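# Run the console card's first three steps, lever at HOLD

## Task

Carry out steps 1, 2 and 3 shown on the console's operating card and finish with the lever in its HOLD position. The task fails if the UNDER or OVER light ever turns on, if a control is pressed or pulled with excessive force for an extended time, or if anything ends up off the table. The console is loose on the table: noticeably lifting or tilting it and letting it fall back is penalised. Every control must stay in its set position by itself once the robot lets go. Finish by releasing and moving the hand away.

## Robot and tools

Robot: one six-joint FANUC CRX-5iA arm fitted with a Robotiq 2F-140 two-finger gripper. There is only one arm, so every command row describes this arm alone. The operating card for this scene is a reference image; show_instructions displays it again (no arguments, nothing moves).

Frame: results report positions in a scene frame whose origin lies on the table surface straight under the arm base. +z is up; looking along +x, +y points left. Units are metres. end_effector_position is the pinch point, midway between the finger pads when they are closed, and end_effector_quat_wxyz is its orientation (w first). The gripper's own +z runs out along the fingers and the fingers open and close along its y axis. Closed fingertips extend about 33 mm past the pinch point, fully open ones about 9 mm. The reported hand position can be somewhat wrong, especially with the arm stretched out, and the base may be slightly tilted against the table.

execute_actions takes "actions", a list holding zero or one item, plus an optional boolean "pictures" (images arrive by default).
- Empty list: no motion, just returns the current state.
- Move: {"rows": [[...]], "steps": n} with n from 1 to 15 (default 15). Each control step lasts 1/30 s. Row k is used on step k; if rows run out, the final row repeats.
- Wait: {"steps": n} without rows, n up to 300, counted from the previous result; time spent composing the reply is included.
A refused call sends nothing to the robot.

Each row is 9 numbers in this order: J1 waist, J2 shoulder, J3 elbow, J4 forearm roll, J5 wrist pitch, J6 wrist roll, then gripper position, gripper force_limit, gripper speed. The six joint values are absolute target angles in radians, the same quantities printed under Joint positions, not offsets. Nominal ranges: J1 -3.491..3.491, J2 -3.140..3.140, J3 -1.187..4.328, J4 -3.316..3.316, J5 -3.140..3.140, J6 -3.927..3.927. A target more than 0.010 rad outside a range, and farther out than the joint currently is, gets the call refused. True ends may sit 0.010 rad either side; a target beyond the true end is clipped and "joint sent to its limit" may appear (possibly referring to an earlier move still running). No such line does not prove there is more room.

The last three numbers are scaled -1 to 1. position: +1 fully open (140 mm gap), about -0.8 pads touching, -1 means close until blocked. force_limit: roughly 14 N at -1, 60 N at 0, 107 N at +1 for parts up to 40 mm. speed: about 30 mm/s at -1, 140 at 0, 250 at +1.

Motion limits: target speed caps of 2.62 rad/s (J1, J2), 3.14 (J3), 3.93 (J4-J6), half a second to accelerate, and joints are synchronised to arrive together. Each step the commanded target is held within 0.805 rad (J1, J2), 0.966 (J3) or 1.21 (J4-J6) of the measured angle, and if the targets would move the pinch point more than 70 mm from where it is, all are pulled back proportionally. So long moves need several calls. Between calls the arm keeps heading to the last row sent until it nearly stops or a step is HELD; pushing further against something requires a new action.

Result lines: Joint positions and Joint velocities (rad, rad/s, in column order); the hand pose; Flange force, the outside force on the gripper as estimated by the controller (noisy, includes held weight, worst during acceleration or right after abrupt stops, "no reading" near singularities or at start); object_status: 0 moving, 1 blocked while opening, 2 blocked while closing (a grip), 3 reached the request or pads met; position_measured in counts, 3 fully open to 230 pads touching, not linear. HELD marks steps where all or part of your row was not applied. "joint command not followed" means the clearance check altered targets; mounting blocks and posts count as arm.

Gripping: send position -1 and confirm status 2. Stopped fingers stay put until the position number changes by at least 0.01 or the object yields. To squeeze harder while gripped, raise force_limit and toggle position between -1 and -0.98. Closing pushes the fingertips roughly 24 mm farther from the arm, so leave that space above surfaces.

Faults: contact torque reaching a joint's load limit (150 N m for J1-J3, 37.6 for J4-J6, held weight included), or any outside force of 150 N on the arm, tool or load, halts the arm for 10 s, drops the rest of the call and lets the arm yield. Sustained holding heats motors; a MOTOR HOT line warns, and reaching the limit brakes the arm (OVER-TEMPERATURE FAULT) until it cools. Avoid every stop.

What to avoid: shoving controls hard or for long, tipping or lifting the unfixed console, slamming or dropping anything, knocking items off the table, triggering UNDER or OVER. Leave the controls settled on their own, open the gripper and back away before calling finished_scene with the scene number; it ends the scene irreversibly and reports success.

Cameras: cam_head_left and cam_head_right (896x504, fixed head views) and cam_wrist (504x504 fisheye on the hand). zoom_image takes "camera" and "region" [x0, y0, x1, y1] in that camera's pixels from the top-left, at most 504 by 504, giving a sharper view of the latest image. read_manual returns only licence texts for the robot model.

Each tool is called after "Call:" as name(argument=value, ...) on one line, values as JSON.

## Session

Call:
show_instructions()

Call:
execute_actions(actions=[])

Reference images for this scene: operating card.

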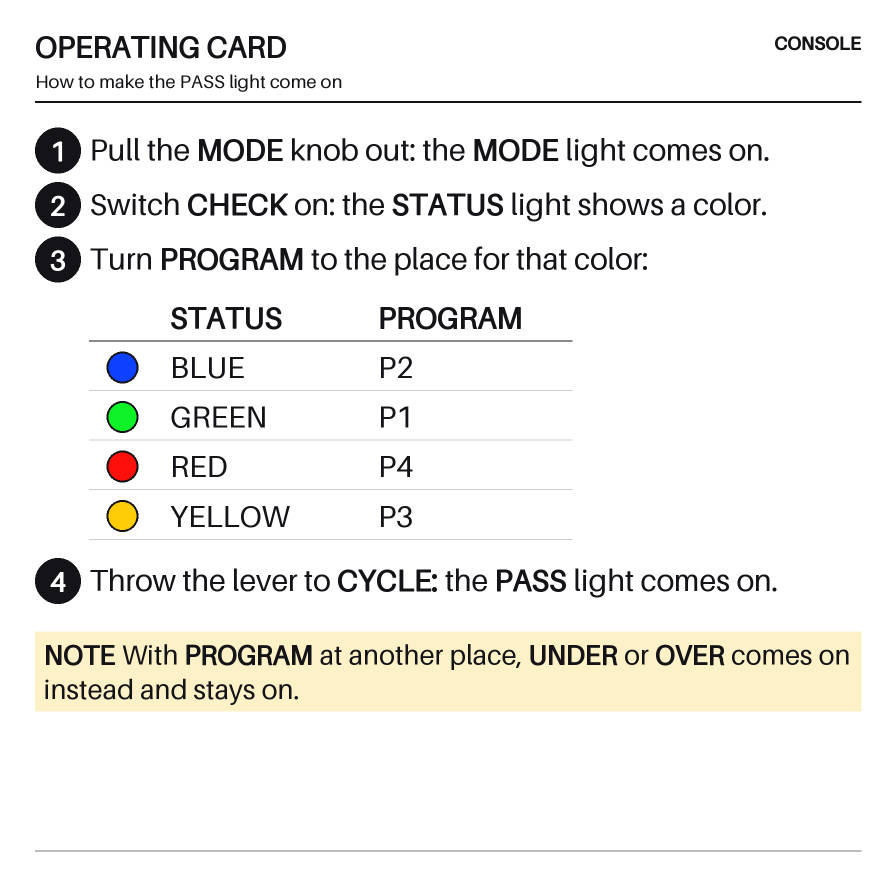

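Scene clock: 0.00 s of 7200.00 s.
end_effector_position=(+0.4702, +0.2121, +0.3491) position_measured=3 object_status=3 end_effector_quat_wxyz=(+0.040, -0.406, +0.913, -0.033)
Joint positions: [ 1.287  0.144 -0.753  1.114 -1.389 -2.674]
Joint velocities: [0.    0.    0.    0.001 0.001 0.001]
Flange force (N, the push that the arm receives, along the gripper's own x y z axes): no reading
camera_calibration (this result's frames):
cam_wrist: T_world_to_cam=[[-0.862551, 0.490187, -0.12539, 0.344638], [0.417184, 0.829231, 0.371931, -0.490132], [0.286293, 0.268499, -0.919752, 0.312241], [0, 0, 0, 1]] pos_world=[0.412351, 0.153659, 0.512695]

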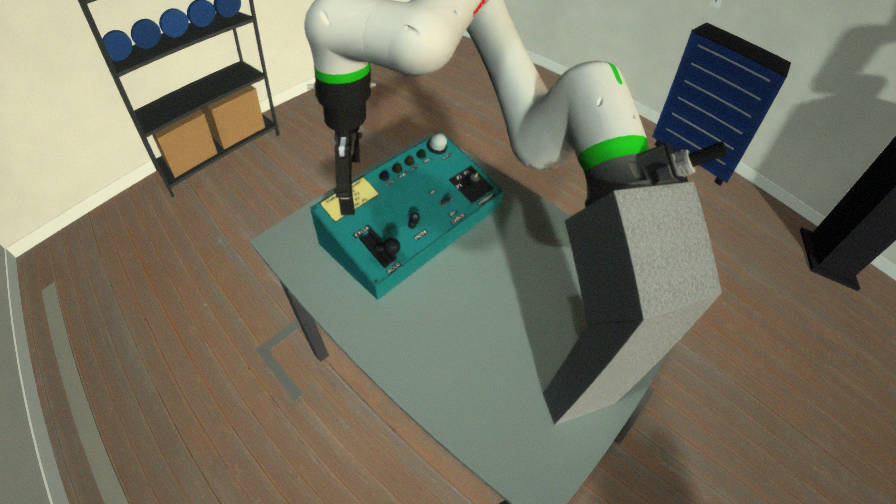

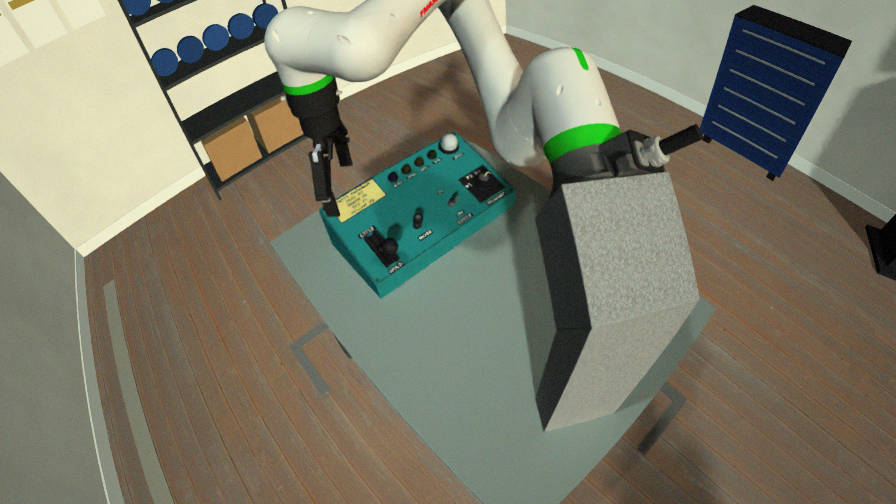

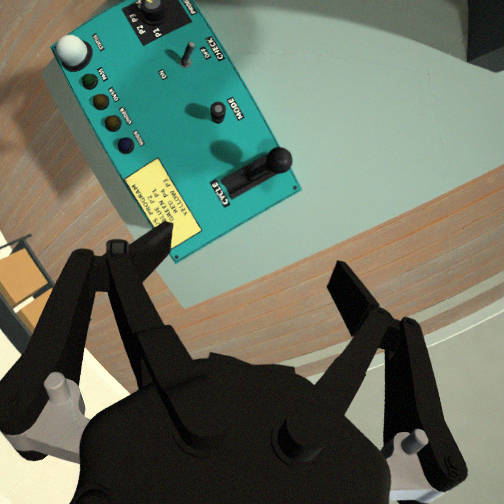

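Call:
execute_actions(actions=[{"rows":[[1.0,-0.245,-0.733,-1.539,0.854,1.62,-0.1,-0.3,0]]}], pictures=false)

Call:
execute_actions(actions=[{"steps":50}], pictures=false)

Call:
execute_actions(actions=[{"rows":[[0.6,-0.42,-0.84,-1.539,0.854,1.62,-0.1,-0.3,0]]}], pictures=false)

Call:
execute_actions(actions=[{"steps":25}], pictures=false)

Call:
execute_actions(actions=[{"rows":[[0.535,-0.245,-0.733,-1.539,0.854,1.62,-0.1,-0.3,0]]}])

Scene clock: 10.30 s of 7200.00 s.
end_effector_position=(+0.3381, +0.2785, +0.3324) position_measured=106 object_status=0 end_effector_quat_wxyz=(-0.100, -0.438, +0.857, +0.251)
Joint positions: [ 1.192  0.015 -0.747  0.655 -0.931 -2.216]
Joint velocities: [-0.198 -0.265  0.014 -1.139  1.136  1.137]
Flange force (N, the push that the arm receives, along the gripper's own x y z axes): [5.1 -0.9 1.1]
Steps of this call (steps 1 to 90: nothing new was sent; then 6.80 s passed at rest; steps 91 to 105: all 15 steps of this action). Readings (joint positions | what the end effector reports):
91: [1.287 0.144 -0.753 1.113 -1.389 -2.674] | position_measured=3 object_status=0
92: [1.286 0.142 -0.753 1.107 -1.383 -2.668] | position_measured=8 object_status=0
94: [1.277 0.130 -0.753 1.069 -1.345 -2.630] | position_measured=23 object_status=0
98: [1.243 0.084 -0.750 0.922 -1.198 -2.482] | position_measured=53 object_status=0
105: the state above

Scene clock: 11.97 s of 7200.00 s.
end_effector_position=(+0.5011, +0.2705, +0.3630) position_measured=141 object_status=3 end_effector_quat_wxyz=(+0.375, -0.351, +0.835, +0.195)
Joint positions: [ 1.015 -0.225 -0.734 -1.307  0.694  0.472]
Joint velocities: [-0.046 -0.062  0.003 -0.699  0.482  2.828]
Flange force (N, the push that the arm receives, along the gripper's own x y z axes): no reading
Steps of this call (steps 1 to 50: the robot went on to your last target). Readings (joint positions | what the end effector reports):
1: [1.185 0.006 -0.746 0.617 -0.893 -2.177] | position_measured=114 object_status=0
2: [1.179 -0.003 -0.746 0.578 -0.854 -2.138] | position_measured=121 object_status=0
4: [1.167 -0.019 -0.745 0.499 -0.775 -2.060] | position_measured=137 object_status=0
8: [1.145 -0.049 -0.743 0.342 -0.618 -1.903] | position_measured=141 object_status=0
50: the state above

Scene clock: 12.47 s of 7200.00 s.
end_effector_position=(+0.4761, +0.1379, +0.2749) position_measured=141 object_status=3 end_effector_quat_wxyz=(+0.283, -0.591, +0.755, -0.013)
Joint positions: [ 0.803 -0.328 -0.787 -1.464  0.803  1.267]
Joint velocities: [-0.544 -0.248 -0.143 -0.199  0.137  0.943]
Flange force (N, the push that the arm receives, along the gripper's own x y z axes): no reading
Steps of this call (steps 1 to 15: all 15 steps of this action). Readings (joint positions | what the end effector reports):
1: [1.014 -0.227 -0.734 -1.330 0.710 0.570] | position_measured=141 object_status=3
2: [1.012 -0.229 -0.734 -1.352 0.725 0.665] | position_measured=141 object_status=3
4: [1.004 -0.236 -0.735 -1.386 0.748 0.831] | position_measured=141 object_status=3
8: [0.935 -0.269 -0.752 -1.417 0.770 1.057] | position_measured=141 object_status=3
15: the state above

Scene clock: 13.30 s of 7200.00 s.
end_effector_position=(+0.4351, +0.0258, +0.2256) position_measured=141 object_status=3 end_effector_quat_wxyz=(-0.163, +0.675, -0.714, +0.091)
Joint positions: [ 0.6   -0.42  -0.84  -1.539  0.854  1.62 ]
Joint velocities: [-0.001  0.001  0.    -0.002  0.001  0.001]
Flange force (N, the push that the arm receives, along the gripper's own x y z axes): no reading
Steps of this call (steps 1 to 25: the robot went on to your last target). Readings (joint positions | what the end effector reports):
1: [0.785 -0.336 -0.792 -1.471 0.807 1.299] | position_measured=141 object_status=3
2: [0.766 -0.345 -0.797 -1.478 0.812 1.331] | position_measured=141 object_status=3
4: [0.729 -0.362 -0.806 -1.492 0.821 1.396] | position_measured=141 object_status=3
8: [0.654 -0.395 -0.826 -1.519 0.840 1.525] | position_measured=141 object_status=3
25: the state above

Scene clock: 13.80 s of 7200.00 s.
end_effector_position=(+0.4443, +0.0310, +0.1897) position_measured=141 object_status=3 end_effector_quat_wxyz=(-0.119, +0.690, -0.709, +0.086)
Joint positions: [ 0.535 -0.246 -0.733 -1.539  0.854  1.62 ]
Joint velocities: [-0.002  0.009  0.006  0.     0.001 -0.002]
Flange force (N, the push that the arm receives, along the gripper's own x y z axes): [2.6 5.7 -0.5]
Steps of this call (steps 1 to 15: all 15 steps of this action). Readings (joint positions | what the end effector reports):
1: [0.600 -0.420 -0.840 -1.539 0.854 1.620] | position_measured=141 object_status=3
2: [0.598 -0.416 -0.838 -1.539 0.854 1.620] | position_measured=141 object_status=3
4: [0.589 -0.391 -0.821 -1.539 0.854 1.620] | position_measured=141 object_status=3
8: [0.553 -0.293 -0.762 -1.539 0.854 1.620] | position_measured=141 object_status=3
15: the state above
camera_calibration (this result's frames):
cam_wrist: T_world_to_cam=[[-0.931769, -0.182776, -0.313688, 0.478443], [-0.285265, 0.903034, 0.321174, 0.0495786], [0.224569, 0.388744, -0.893559, 0.240393], [0, 0, 0, 1]] pos_world=[0.405957, -0.0507748, 0.348964]

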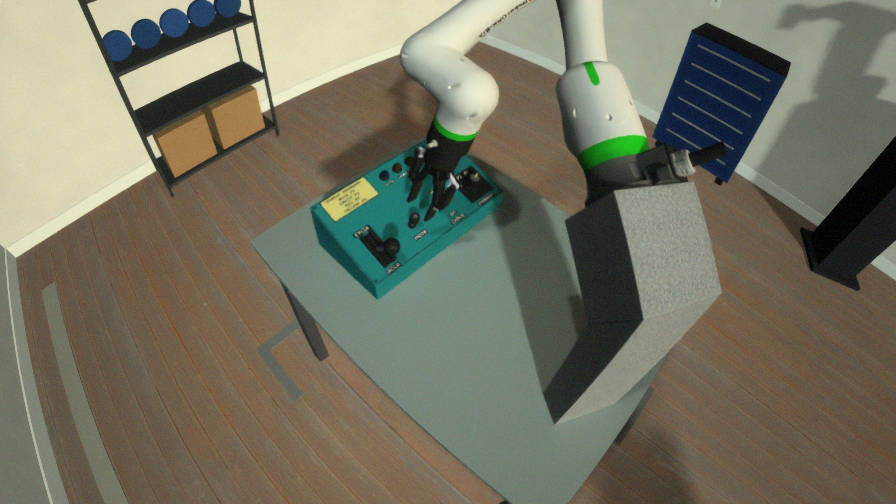

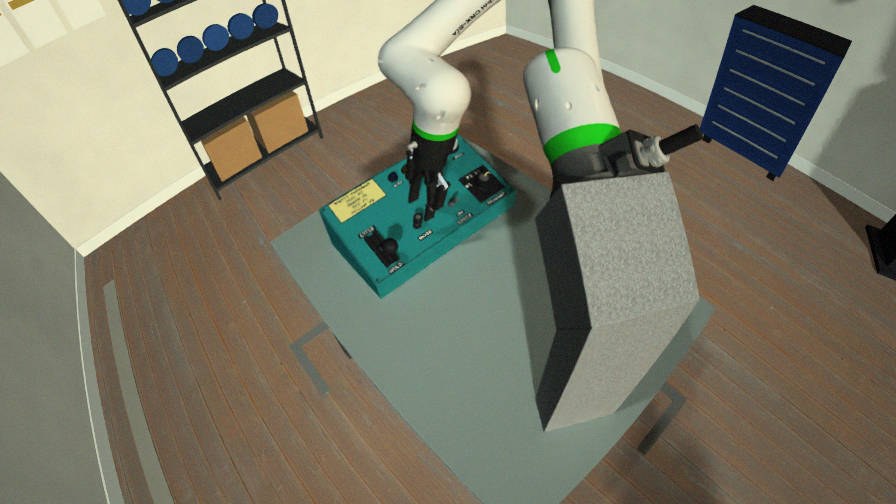

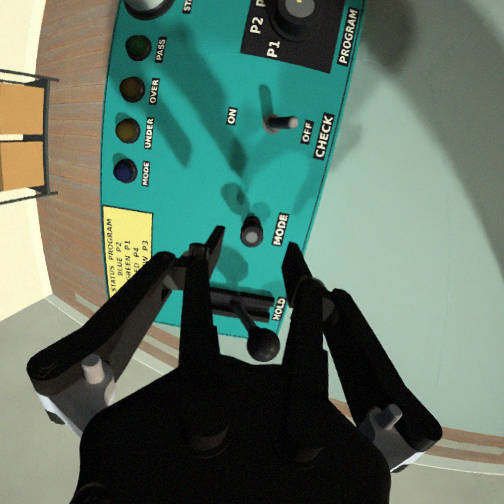

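Call:
execute_actions(actions=[{"rows":[[0.468,-0.064,-0.598,-1.539,0.854,1.64,-0.2,-0.3,0]]}])

Call:
zoom_image(camera="cam_head_left", region=[380,150,510,250])

Call:
zoom_image(camera="cam_wrist", region=[180,180,330,320])

Scene clock: 21.17 s of 7200.00 s.
end_effector_position=(+0.4622, +0.0387, +0.1457) position_measured=154 object_status=3 end_effector_quat_wxyz=(-0.078, +0.702, -0.702, +0.086)
Joint positions: [ 0.468 -0.065 -0.599 -1.539  0.854  1.64 ]
Joint velocities: [-0.004  0.008  0.007  0.001  0.     0.001]
Flange force (N, the push that the arm receives, along the gripper's own x y z axes): [-2.7 3.4 1.9]
Steps of this call (steps 1 to 15: the robot went on to your last target; steps 16 to 90: nothing new was sent; then 3.87 s passed at rest; steps 91 to 105: all 15 steps of this action). Readings (joint positions | what the end effector reports):
91: [0.535 -0.245 -0.733 -1.539 0.854 1.620] | position_measured=141 object_status=0
92: [0.533 -0.241 -0.730 -1.539 0.854 1.621] | position_measured=146 object_status=0
94: [0.524 -0.216 -0.711 -1.539 0.854 1.623] | position_measured=154 object_status=0
98: [0.487 -0.116 -0.636 -1.539 0.854 1.634] | position_measured=154 object_status=0
105: the state above
camera_calibration (this result's frames):
cam_wrist: T_world_to_cam=[[-0.944302, -0.218997, -0.245631, 0.479944], [-0.286054, 0.915255, 0.283691, 0.0671852], [0.162688, 0.338154, -0.926922, 0.22939], [0, 0, 0, 1]] pos_world=[0.435112, -0.0339542, 0.311456]

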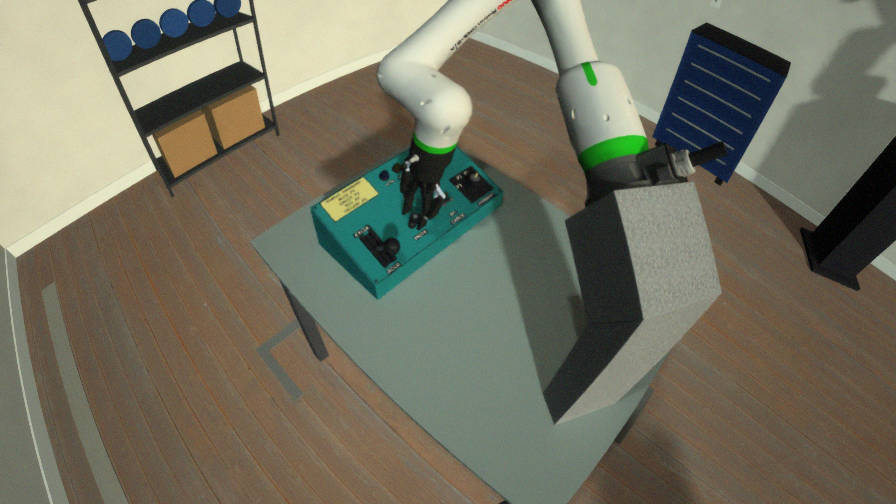

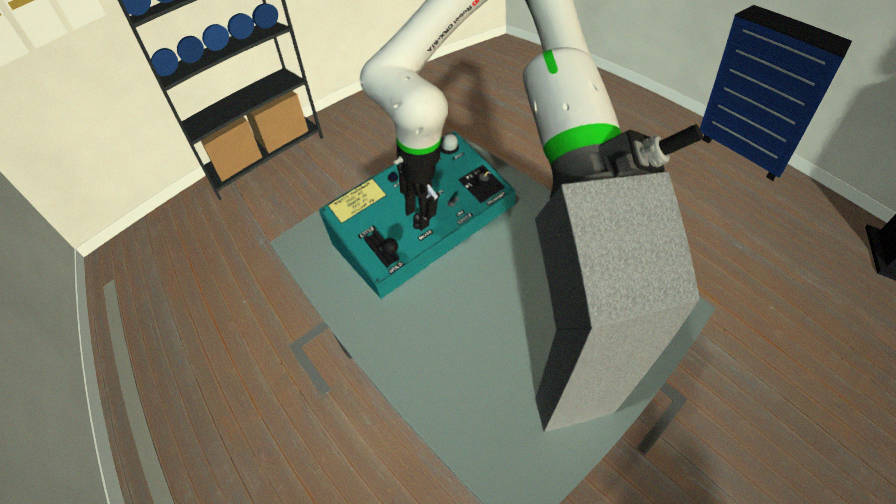

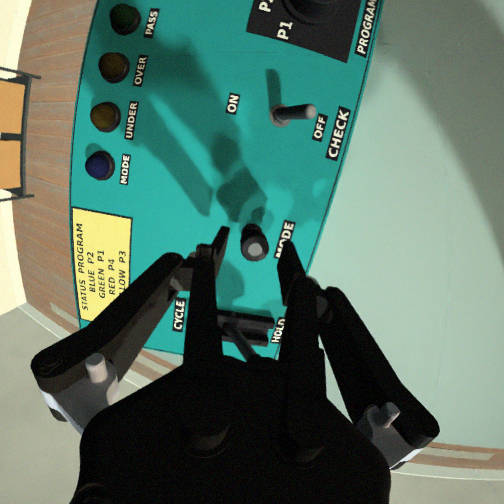

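Region (380, 150, 510, 250) of cam_head_left's 896x504 image, scaled by 3.877, with more detail than that image has; it fills the top 388 rows of this view, and the rest is white.

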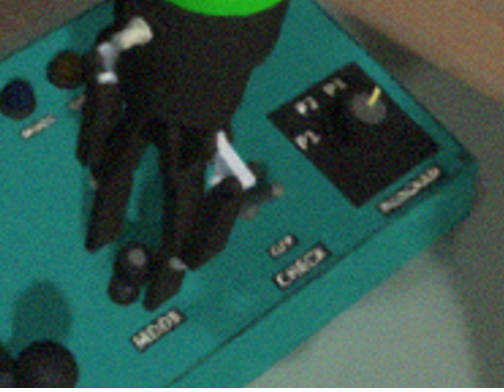

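Region (180, 180, 330, 320) of cam_wrist's 504x504 image, scaled by 3.360, with more detail than that image has; it fills the top 470 rows of this view, and the rest is white.

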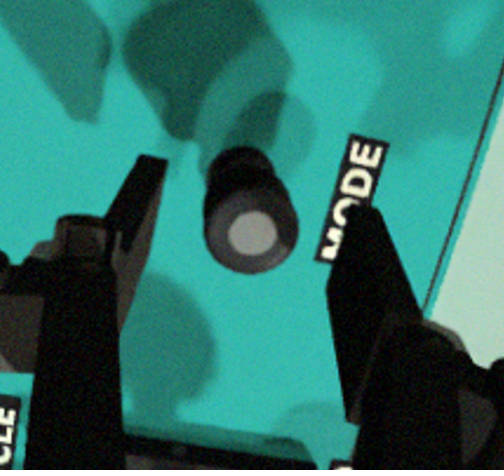

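Down 12 mm.

Call:
execute_actions(actions=[{"rows":[[0.449,-0.024,-0.57,-1.539,0.854,1.64,-0.35,-0.3,-0.5]]}])

Call:
zoom_image(camera="cam_wrist", region=[180,180,330,320])

Scene clock: 25.67 s of 7200.00 s.
end_effector_position=(+0.4631, +0.0385, +0.1333) position_measured=173 object_status=3 end_effector_quat_wxyz=(-0.067, +0.703, -0.703, +0.085)
Joint positions: [ 0.449 -0.024 -0.57  -1.539  0.854  1.64 ]
Joint velocities: [-0.001  0.002  0.001  0.001 -0.     0.001]
Flange force (N, the push that the arm receives, along the gripper's own x y z axes): [1.5 7.2 -3.7]
Steps of this call (steps 1 to 15: the robot went on to your last target; steps 16 to 90: nothing new was sent; then 1.00 s passed at rest; steps 91 to 105: all 15 steps of this action). Readings (joint positions | what the end effector reports):
91: [0.468 -0.064 -0.598 -1.539 0.854 1.640] | position_measured=154 object_status=0
92: [0.466 -0.060 -0.595 -1.539 0.854 1.640] | position_measured=157 object_status=0
94: [0.458 -0.042 -0.582 -1.539 0.854 1.640] | position_measured=166 object_status=0
98: [0.450 -0.026 -0.572 -1.539 0.854 1.640] | position_measured=173 object_status=0
105: the state above
camera_calibration (this result's frames):
cam_wrist: T_world_to_cam=[[-0.948432, -0.222, -0.22626, 0.477117], [-0.280759, 0.919683, 0.274512, 0.0697645], [0.147146, 0.32388, -0.934585, 0.226648], [0, 0, 0, 1]] pos_world=[0.43875, -0.0316482, 0.300623]

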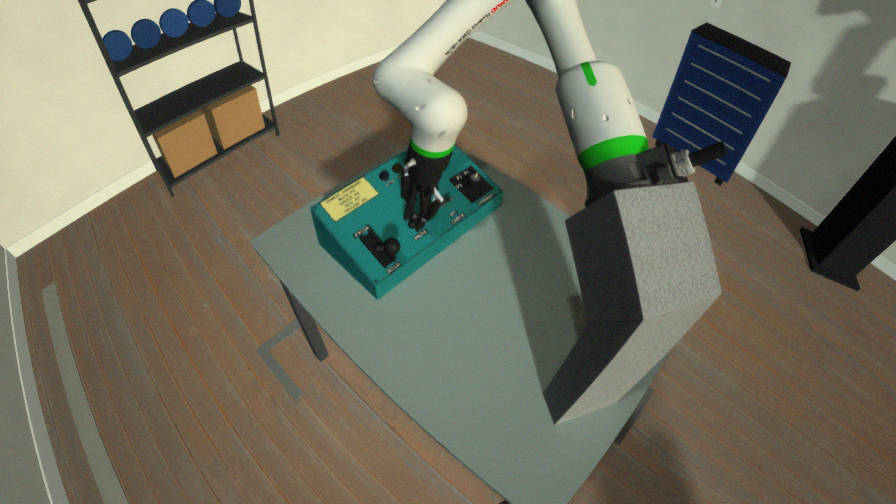

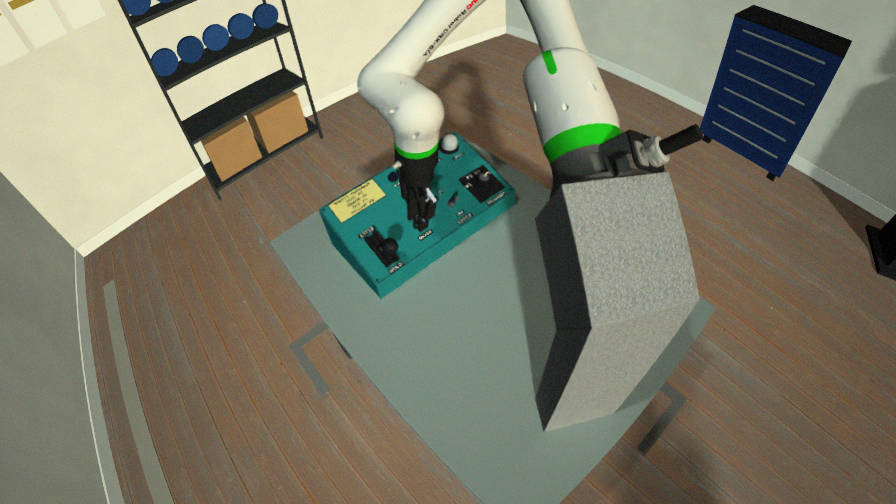

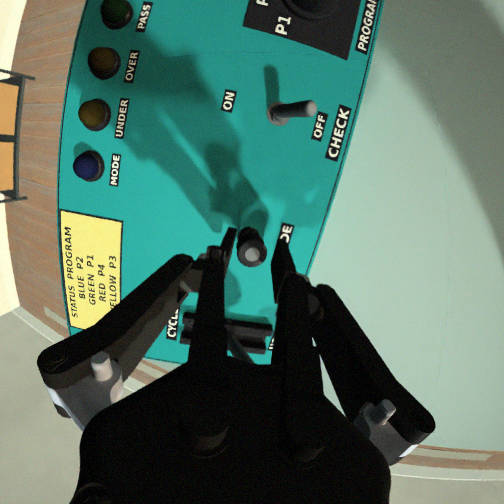

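Region (180, 180, 330, 320) of cam_wrist's 504x504 image, scaled by 3.360, with more detail than that image has; it fills the top 470 rows of this view, and the rest is white.

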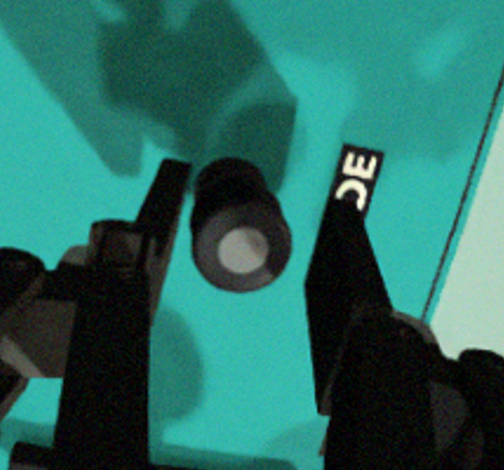

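Call:
execute_actions(actions=[{"rows":[[0.449,-0.024,-0.57,-1.539,0.854,1.64,-1,-0.3,-0.7]]}], pictures=false)

Call:
execute_actions(actions=[{"rows":[[0.459,-0.0445,-0.586,-1.539,0.854,1.64,-1,-0.3,-0.7]]}], pictures=false)

Scene clock: 31.23 s of 7200.00 s.
end_effector_position=(+0.4634, +0.0384, +0.1333) position_measured=195 object_status=2 end_effector_quat_wxyz=(-0.067, +0.703, -0.703, +0.085)
Joint positions: [ 0.449 -0.024 -0.57  -1.539  0.854  1.64 ]
Joint velocities: [-0.003  0.    -0.002 -0.001  0.001  0.001]
Flange force (N, the push that the arm receives, along the gripper's own x y z axes): [2.3 -47.6 -28.0]
Steps of this call (steps 1 to 15: the robot went on to your last target; steps 16 to 90: nothing new was sent; then 2.07 s passed at rest; steps 91 to 105: all 15 steps of this action). Readings (joint positions | what the end effector reports):
91: [0.449 -0.024 -0.570 -1.539 0.854 1.640] | position_measured=173 object_status=0
92: [0.449 -0.024 -0.570 -1.539 0.854 1.640] | position_measured=175 object_status=0
94: [0.449 -0.024 -0.570 -1.539 0.854 1.640] | position_measured=182 object_status=0
98: [0.449 -0.024 -0.569 -1.538 0.854 1.640] | position_measured=195 object_status=0
105: the state above

Scene clock: 31.73 s of 7200.00 s.
end_effector_position=(+0.4616, +0.0387, +0.1395) position_measured=195 object_status=2 end_effector_quat_wxyz=(-0.072, +0.703, -0.702, +0.085)
Joint positions: [ 0.459 -0.044 -0.586 -1.539  0.854  1.64 ]
Joint velocities: [ 0.    -0.002 -0.001 -0.001  0.     0.001]
Flange force (N, the push that the arm receives, along the gripper's own x y z axes): [7.3 -37.1 0.4]
Steps of this call (steps 1 to 15: all 15 steps of this action). Readings (joint positions | what the end effector reports):
1: [0.449 -0.024 -0.570 -1.539 0.854 1.640] | position_measured=195 object_status=2
2: [0.451 -0.028 -0.573 -1.539 0.854 1.640] | position_measured=195 object_status=2
4: [0.455 -0.037 -0.580 -1.539 0.854 1.640] | position_measured=195 object_status=2
8: [0.458 -0.043 -0.585 -1.539 0.854 1.640] | position_measured=195 object_status=2
15: the state above

Call:
execute_actions(actions=[{"rows":[[0.4665,-0.061,-0.5975,-1.539,0.854,1.64,-1,-0.3,-0.7]]}])

Scene clock: 40.17 s of 7200.00 s.
end_effector_position=(+0.4611, +0.0387, +0.1444) position_measured=195 object_status=2 end_effector_quat_wxyz=(-0.076, +0.703, -0.702, +0.085)
Joint positions: [ 0.466 -0.061 -0.597 -1.539  0.854  1.64 ]
Joint velocities: [-0.    -0.001 -0.     0.    -0.001  0.002]
Flange force (N, the push that the arm receives, along the gripper's own x y z axes): [12.6 -13.7 -10.7]
Steps of this call (steps 1 to 15: the robot went on to your last target; steps 16 to 90: nothing new was sent; then 4.93 s passed at rest; steps 91 to 105: all 15 steps of this action). Readings (joint positions | what the end effector reports):
91: [0.459 -0.045 -0.586 -1.539 0.854 1.640] | position_measured=195 object_status=2
92: [0.461 -0.048 -0.588 -1.539 0.854 1.640] | position_measured=195 object_status=2
94: [0.464 -0.055 -0.594 -1.539 0.854 1.640] | position_measured=195 object_status=2
98: [0.466 -0.060 -0.597 -1.539 0.854 1.640] | position_measured=195 object_status=2
105: the state above
camera_calibration (this result's frames):
cam_wrist: T_world_to_cam=[[-0.944757, -0.220432, -0.242577, 0.478465], [-0.286246, 0.915413, 0.282988, 0.0674821], [0.159678, 0.336792, -0.927941, 0.23001], [0, 0, 0, 1]] pos_world=[0.434623, -0.0337703, 0.310403]

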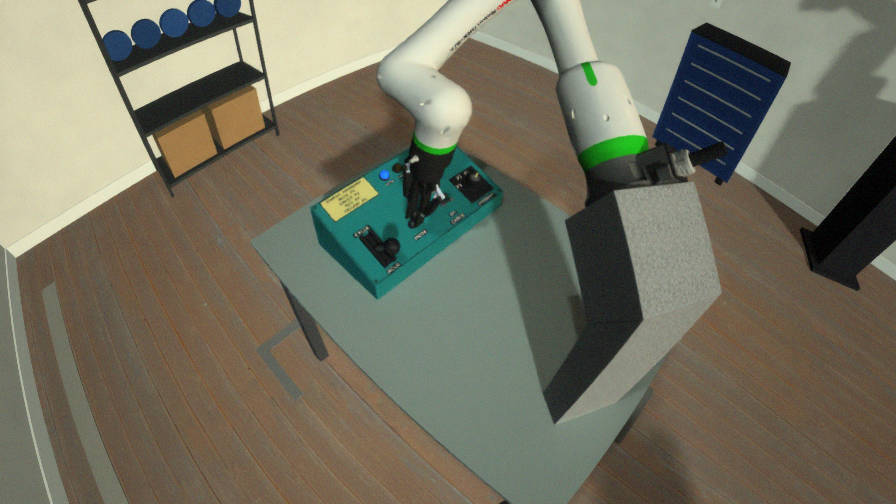

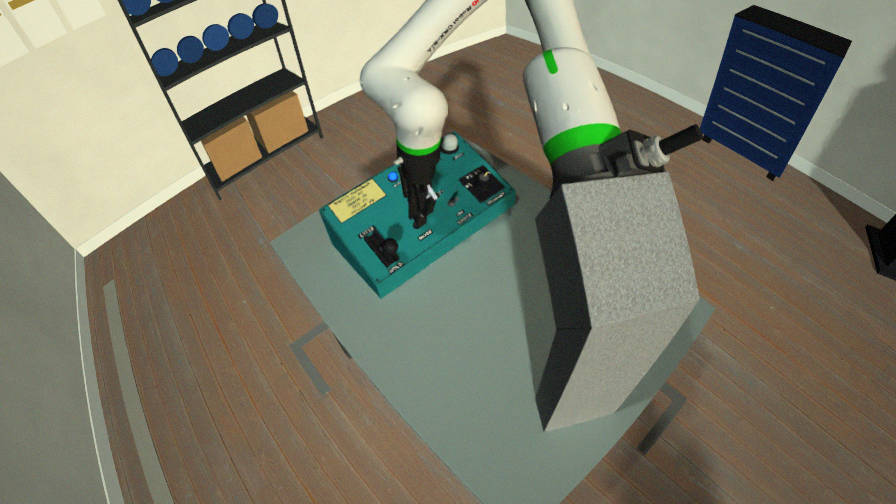

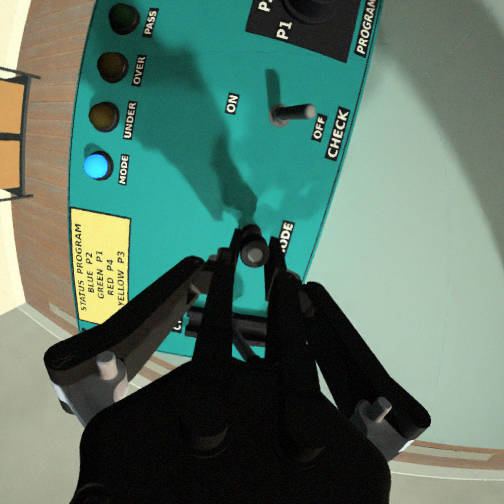

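Call:
execute_actions(actions=[{"rows":[[0.4665,-0.061,-0.5975,-1.539,0.854,1.64,-0.1,-0.3,0]],"steps":9}], pictures=false)

Call:
execute_actions(actions=[{"rows":[[0.545,-0.24,-0.725,-1.539,0.854,1.64,-0.1,-0.3,0]],"steps":13}], pictures=false)

Call:
execute_actions(actions=[{"rows":[[0.195,-0.51,-0.85,-1.378,0.535,1.7,-0.1,-0.3,0]]}], pictures=false)

Call:
execute_actions(actions=[{"rows":[[0.16,-0.395,-0.782,-1.378,0.535,1.7,-0.1,-0.3,0]]}])

Scene clock: 48.37 s of 7200.00 s.
end_effector_position=(+0.4611, +0.0388, +0.1444) position_measured=142 object_status=0 end_effector_quat_wxyz=(-0.077, +0.703, -0.702, +0.085)
Joint positions: [ 0.467 -0.061 -0.598 -1.539  0.854  1.64 ]
Joint velocities: [ 0.001  0.001 -0.     0.001 -0.001  0.002]
Flange force (N, the push that the arm receives, along the gripper's own x y z axes): [3.5 6.3 -1.3]
Steps of this call (steps 1 to 15: the robot went on to your last target; steps 16 to 90: nothing new was sent; then 4.90 s passed at rest; steps 91 to 99: all 9 steps of this action). Readings (joint positions | what the end effector reports):
91: [0.467 -0.061 -0.598 -1.539 0.854 1.640] | position_measured=195 object_status=0
92: [0.467 -0.061 -0.598 -1.539 0.854 1.640] | position_measured=195 object_status=0
94: [0.467 -0.061 -0.598 -1.539 0.854 1.640] | position_measured=175 object_status=0
98: [0.467 -0.061 -0.598 -1.539 0.854 1.640] | position_measured=145 object_status=0
99: the state above

Scene clock: 48.80 s of 7200.00 s.
end_effector_position=(+0.4495, +0.0366, +0.1913) position_measured=141 object_status=3 end_effector_quat_wxyz=(-0.123, +0.697, -0.701, +0.087)
Joint positions: [ 0.544 -0.238 -0.724 -1.539  0.854  1.64 ]
Joint velocities: [ 0.01  -0.022 -0.016 -0.001 -0.    -0.001]
Flange force (N, the push that the arm receives, along the gripper's own x y z axes): [15.8 -0.8 -6.8]
Steps of this call (steps 1 to 13: all 13 steps of this action). Readings (joint positions | what the end effector reports):
1: [0.467 -0.061 -0.598 -1.539 0.854 1.640] | position_measured=141 object_status=0
2: [0.468 -0.065 -0.600 -1.539 0.854 1.640] | position_measured=141 object_status=0
4: [0.479 -0.090 -0.618 -1.539 0.854 1.640] | position_measured=141 object_status=0
8: [0.523 -0.190 -0.689 -1.539 0.854 1.640] | position_measured=141 object_status=3
13: the state above

Scene clock: 49.30 s of 7200.00 s.
end_effector_position=(+0.4490, -0.0679, +0.1794) position_measured=141 object_status=3 end_effector_quat_wxyz=(-0.145, +0.691, -0.697, +0.125)
Joint positions: [ 0.217 -0.494 -0.842 -1.388  0.555  1.696]
Joint velocities: [-0.384 -0.293 -0.135  0.172 -0.346  0.066]
Flange force (N, the push that the arm receives, along the gripper's own x y z axes): no reading
Steps of this call (steps 1 to 15: all 15 steps of this action). Readings (joint positions | what the end effector reports):
1: [0.544 -0.239 -0.724 -1.539 0.854 1.640] | position_measured=141 object_status=3
2: [0.541 -0.243 -0.726 -1.537 0.851 1.640] | position_measured=141 object_status=3
4: [0.516 -0.263 -0.736 -1.526 0.827 1.645] | position_measured=141 object_status=3
8: [0.400 -0.353 -0.778 -1.472 0.722 1.665] | position_measured=141 object_status=3
15: the state above

Scene clock: 49.80 s of 7200.00 s.
end_effector_position=(+0.4513, -0.0760, +0.1529) position_measured=141 object_status=3 end_effector_quat_wxyz=(-0.120, +0.700, -0.695, +0.116)
Joint positions: [ 0.16  -0.396 -0.782 -1.378  0.535  1.7  ]
Joint velocities: [-0.001  0.004  0.004  0.001 -0.001  0.001]
Flange force (N, the push that the arm receives, along the gripper's own x y z axes): no reading
Steps of this call (steps 1 to 15: all 15 steps of this action). Readings (joint positions | what the end effector reports):
1: [0.206 -0.502 -0.846 -1.383 0.545 1.698] | position_measured=141 object_status=3
2: [0.198 -0.505 -0.846 -1.380 0.540 1.699] | position_measured=141 object_status=3
4: [0.185 -0.494 -0.835 -1.379 0.537 1.700] | position_measured=141 object_status=3
8: [0.167 -0.421 -0.796 -1.378 0.535 1.700] | position_measured=141 object_status=3
15: the state above
camera_calibration (this result's frames):
cam_wrist: T_world_to_cam=[[-0.911411, -0.223367, -0.345597, 0.446434], [-0.323605, 0.90784, 0.266657, 0.185944], [0.254185, 0.354871, -0.899698, 0.232512], [0, 0, 0, 1]] pos_world=[0.407956, -0.1516, 0.313894]

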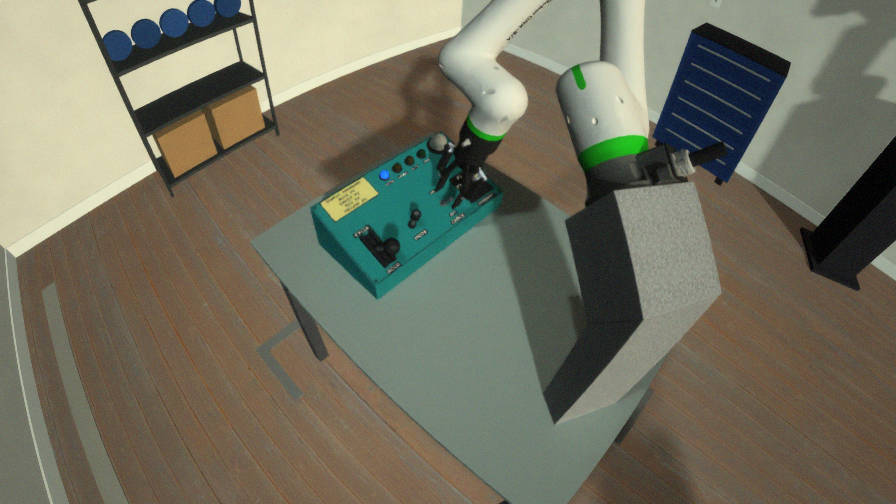

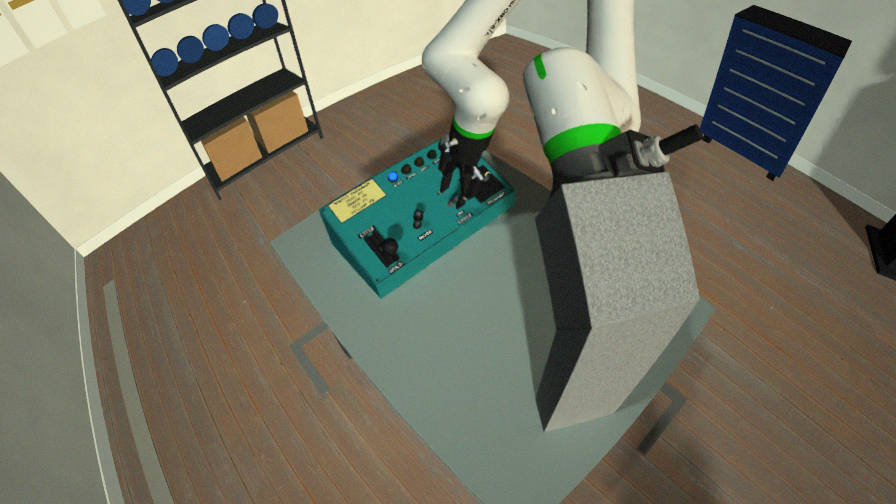

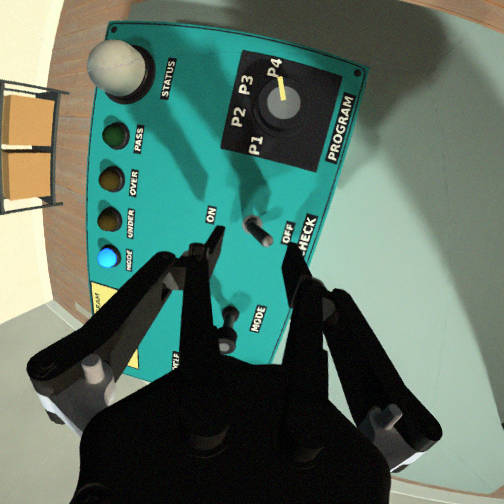

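Call:
execute_actions(actions=[{"rows":[[0.128,-0.35,-0.75,-1.378,0.535,1.7,-0.1,-0.3,0]],"steps":12}], pictures=false)

Call:
execute_actions(actions=[{"rows":[[0.137,-0.357,-0.729,-1.378,0.535,1.7,-0.1,-0.3,0]],"steps":8}], pictures=false)

Call:
execute_actions(actions=[{"rows":[[0.146,-0.363,-0.708,-1.378,0.535,1.72,-0.1,-0.3,0]]}])

Scene clock: 56.27 s of 7200.00 s.
end_effector_position=(+0.4521, -0.0859, +0.1393) position_measured=141 object_status=3 end_effector_quat_wxyz=(-0.103, +0.699, -0.698, +0.115)
Joint positions: [ 0.128 -0.351 -0.75  -1.378  0.535  1.7  ]
Joint velocities: [-0.005  0.007  0.005  0.001  0.    -0.002]
Flange force (N, the push that the arm receives, along the gripper's own x y z axes): no reading
Steps of this call (steps 1 to 15: the robot went on to your last target; steps 16 to 90: nothing new was sent; then 3.07 s passed at rest; steps 91 to 102: all 12 steps of this action). Readings (joint positions | what the end effector reports):
91: [0.160 -0.395 -0.782 -1.378 0.535 1.700] | position_measured=141 object_status=3
92: [0.157 -0.391 -0.779 -1.378 0.535 1.700] | position_measured=141 object_status=3
94: [0.143 -0.371 -0.765 -1.378 0.535 1.700] | position_measured=141 object_status=3
98: [0.130 -0.353 -0.752 -1.378 0.535 1.700] | position_measured=141 object_status=3
102: the state above

Scene clock: 56.53 s of 7200.00 s.
end_effector_position=(+0.4701, -0.0868, +0.1437) position_measured=141 object_status=3 end_effector_quat_wxyz=(-0.112, +0.694, -0.700, +0.124)
Joint positions: [ 0.136 -0.356 -0.73  -1.378  0.535  1.7  ]
Joint velocities: [ 0.007 -0.005  0.015 -0.001  0.     0.001]
Flange force (N, the push that the arm receives, along the gripper's own x y z axes): no reading
Steps of this call (steps 1 to 8: all 8 steps of this action). Readings (joint positions | what the end effector reports):
1: [0.128 -0.350 -0.750 -1.378 0.535 1.700] | position_measured=141 object_status=3
2: [0.130 -0.351 -0.746 -1.378 0.535 1.700] | position_measured=141 object_status=3
4: [0.134 -0.354 -0.736 -1.378 0.535 1.700] | position_measured=141 object_status=3
8: the state above

Scene clock: 57.03 s of 7200.00 s.
end_effector_position=(+0.4903, -0.0877, +0.1493) position_measured=141 object_status=3 end_effector_quat_wxyz=(-0.121, +0.695, -0.696, +0.134)
Joint positions: [ 0.146 -0.363 -0.708 -1.378  0.535  1.72 ]
Joint velocities: [ 0.002 -0.002  0.002 -0.001 -0.001 -0.001]
Flange force (N, the push that the arm receives, along the gripper's own x y z axes): no reading
Steps of this call (steps 1 to 15: all 15 steps of this action). Readings (joint positions | what the end effector reports):
1: [0.137 -0.357 -0.730 -1.378 0.535 1.700] | position_measured=141 object_status=3
2: [0.139 -0.358 -0.726 -1.378 0.535 1.704] | position_measured=141 object_status=3
4: [0.143 -0.361 -0.715 -1.378 0.535 1.713] | position_measured=141 object_status=3
8: [0.145 -0.363 -0.709 -1.378 0.535 1.719] | position_measured=141 object_status=3
15: the state above
camera_calibration (this result's frames):
cam_wrist: T_world_to_cam=[[-0.904364, -0.220232, -0.365545, 0.477881], [-0.319474, 0.917286, 0.237743, 0.21331], [0.282951, 0.331788, -0.899919, 0.207433], [0, 0, 0, 1]] pos_world=[0.441632, -0.159246, 0.310647]

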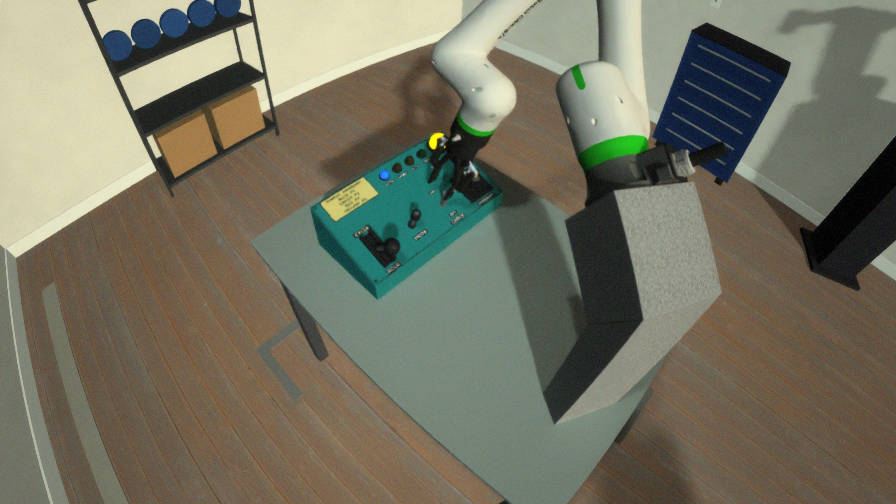

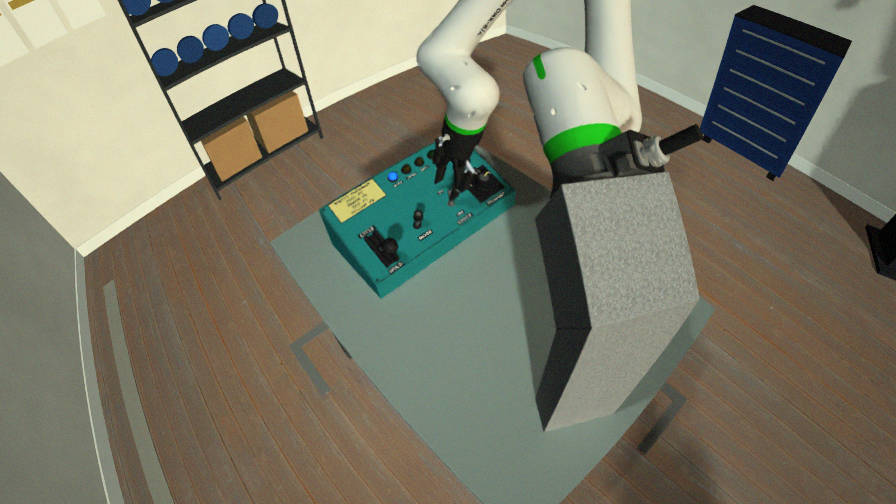

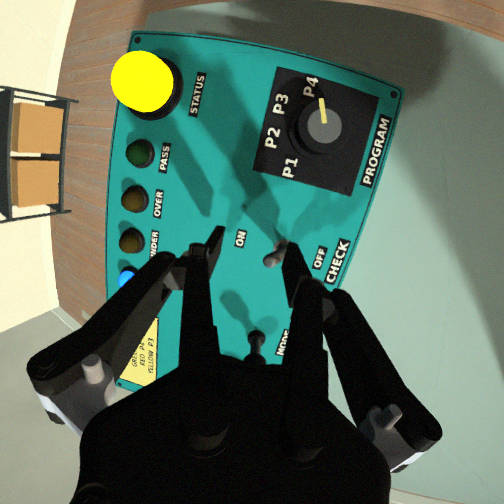

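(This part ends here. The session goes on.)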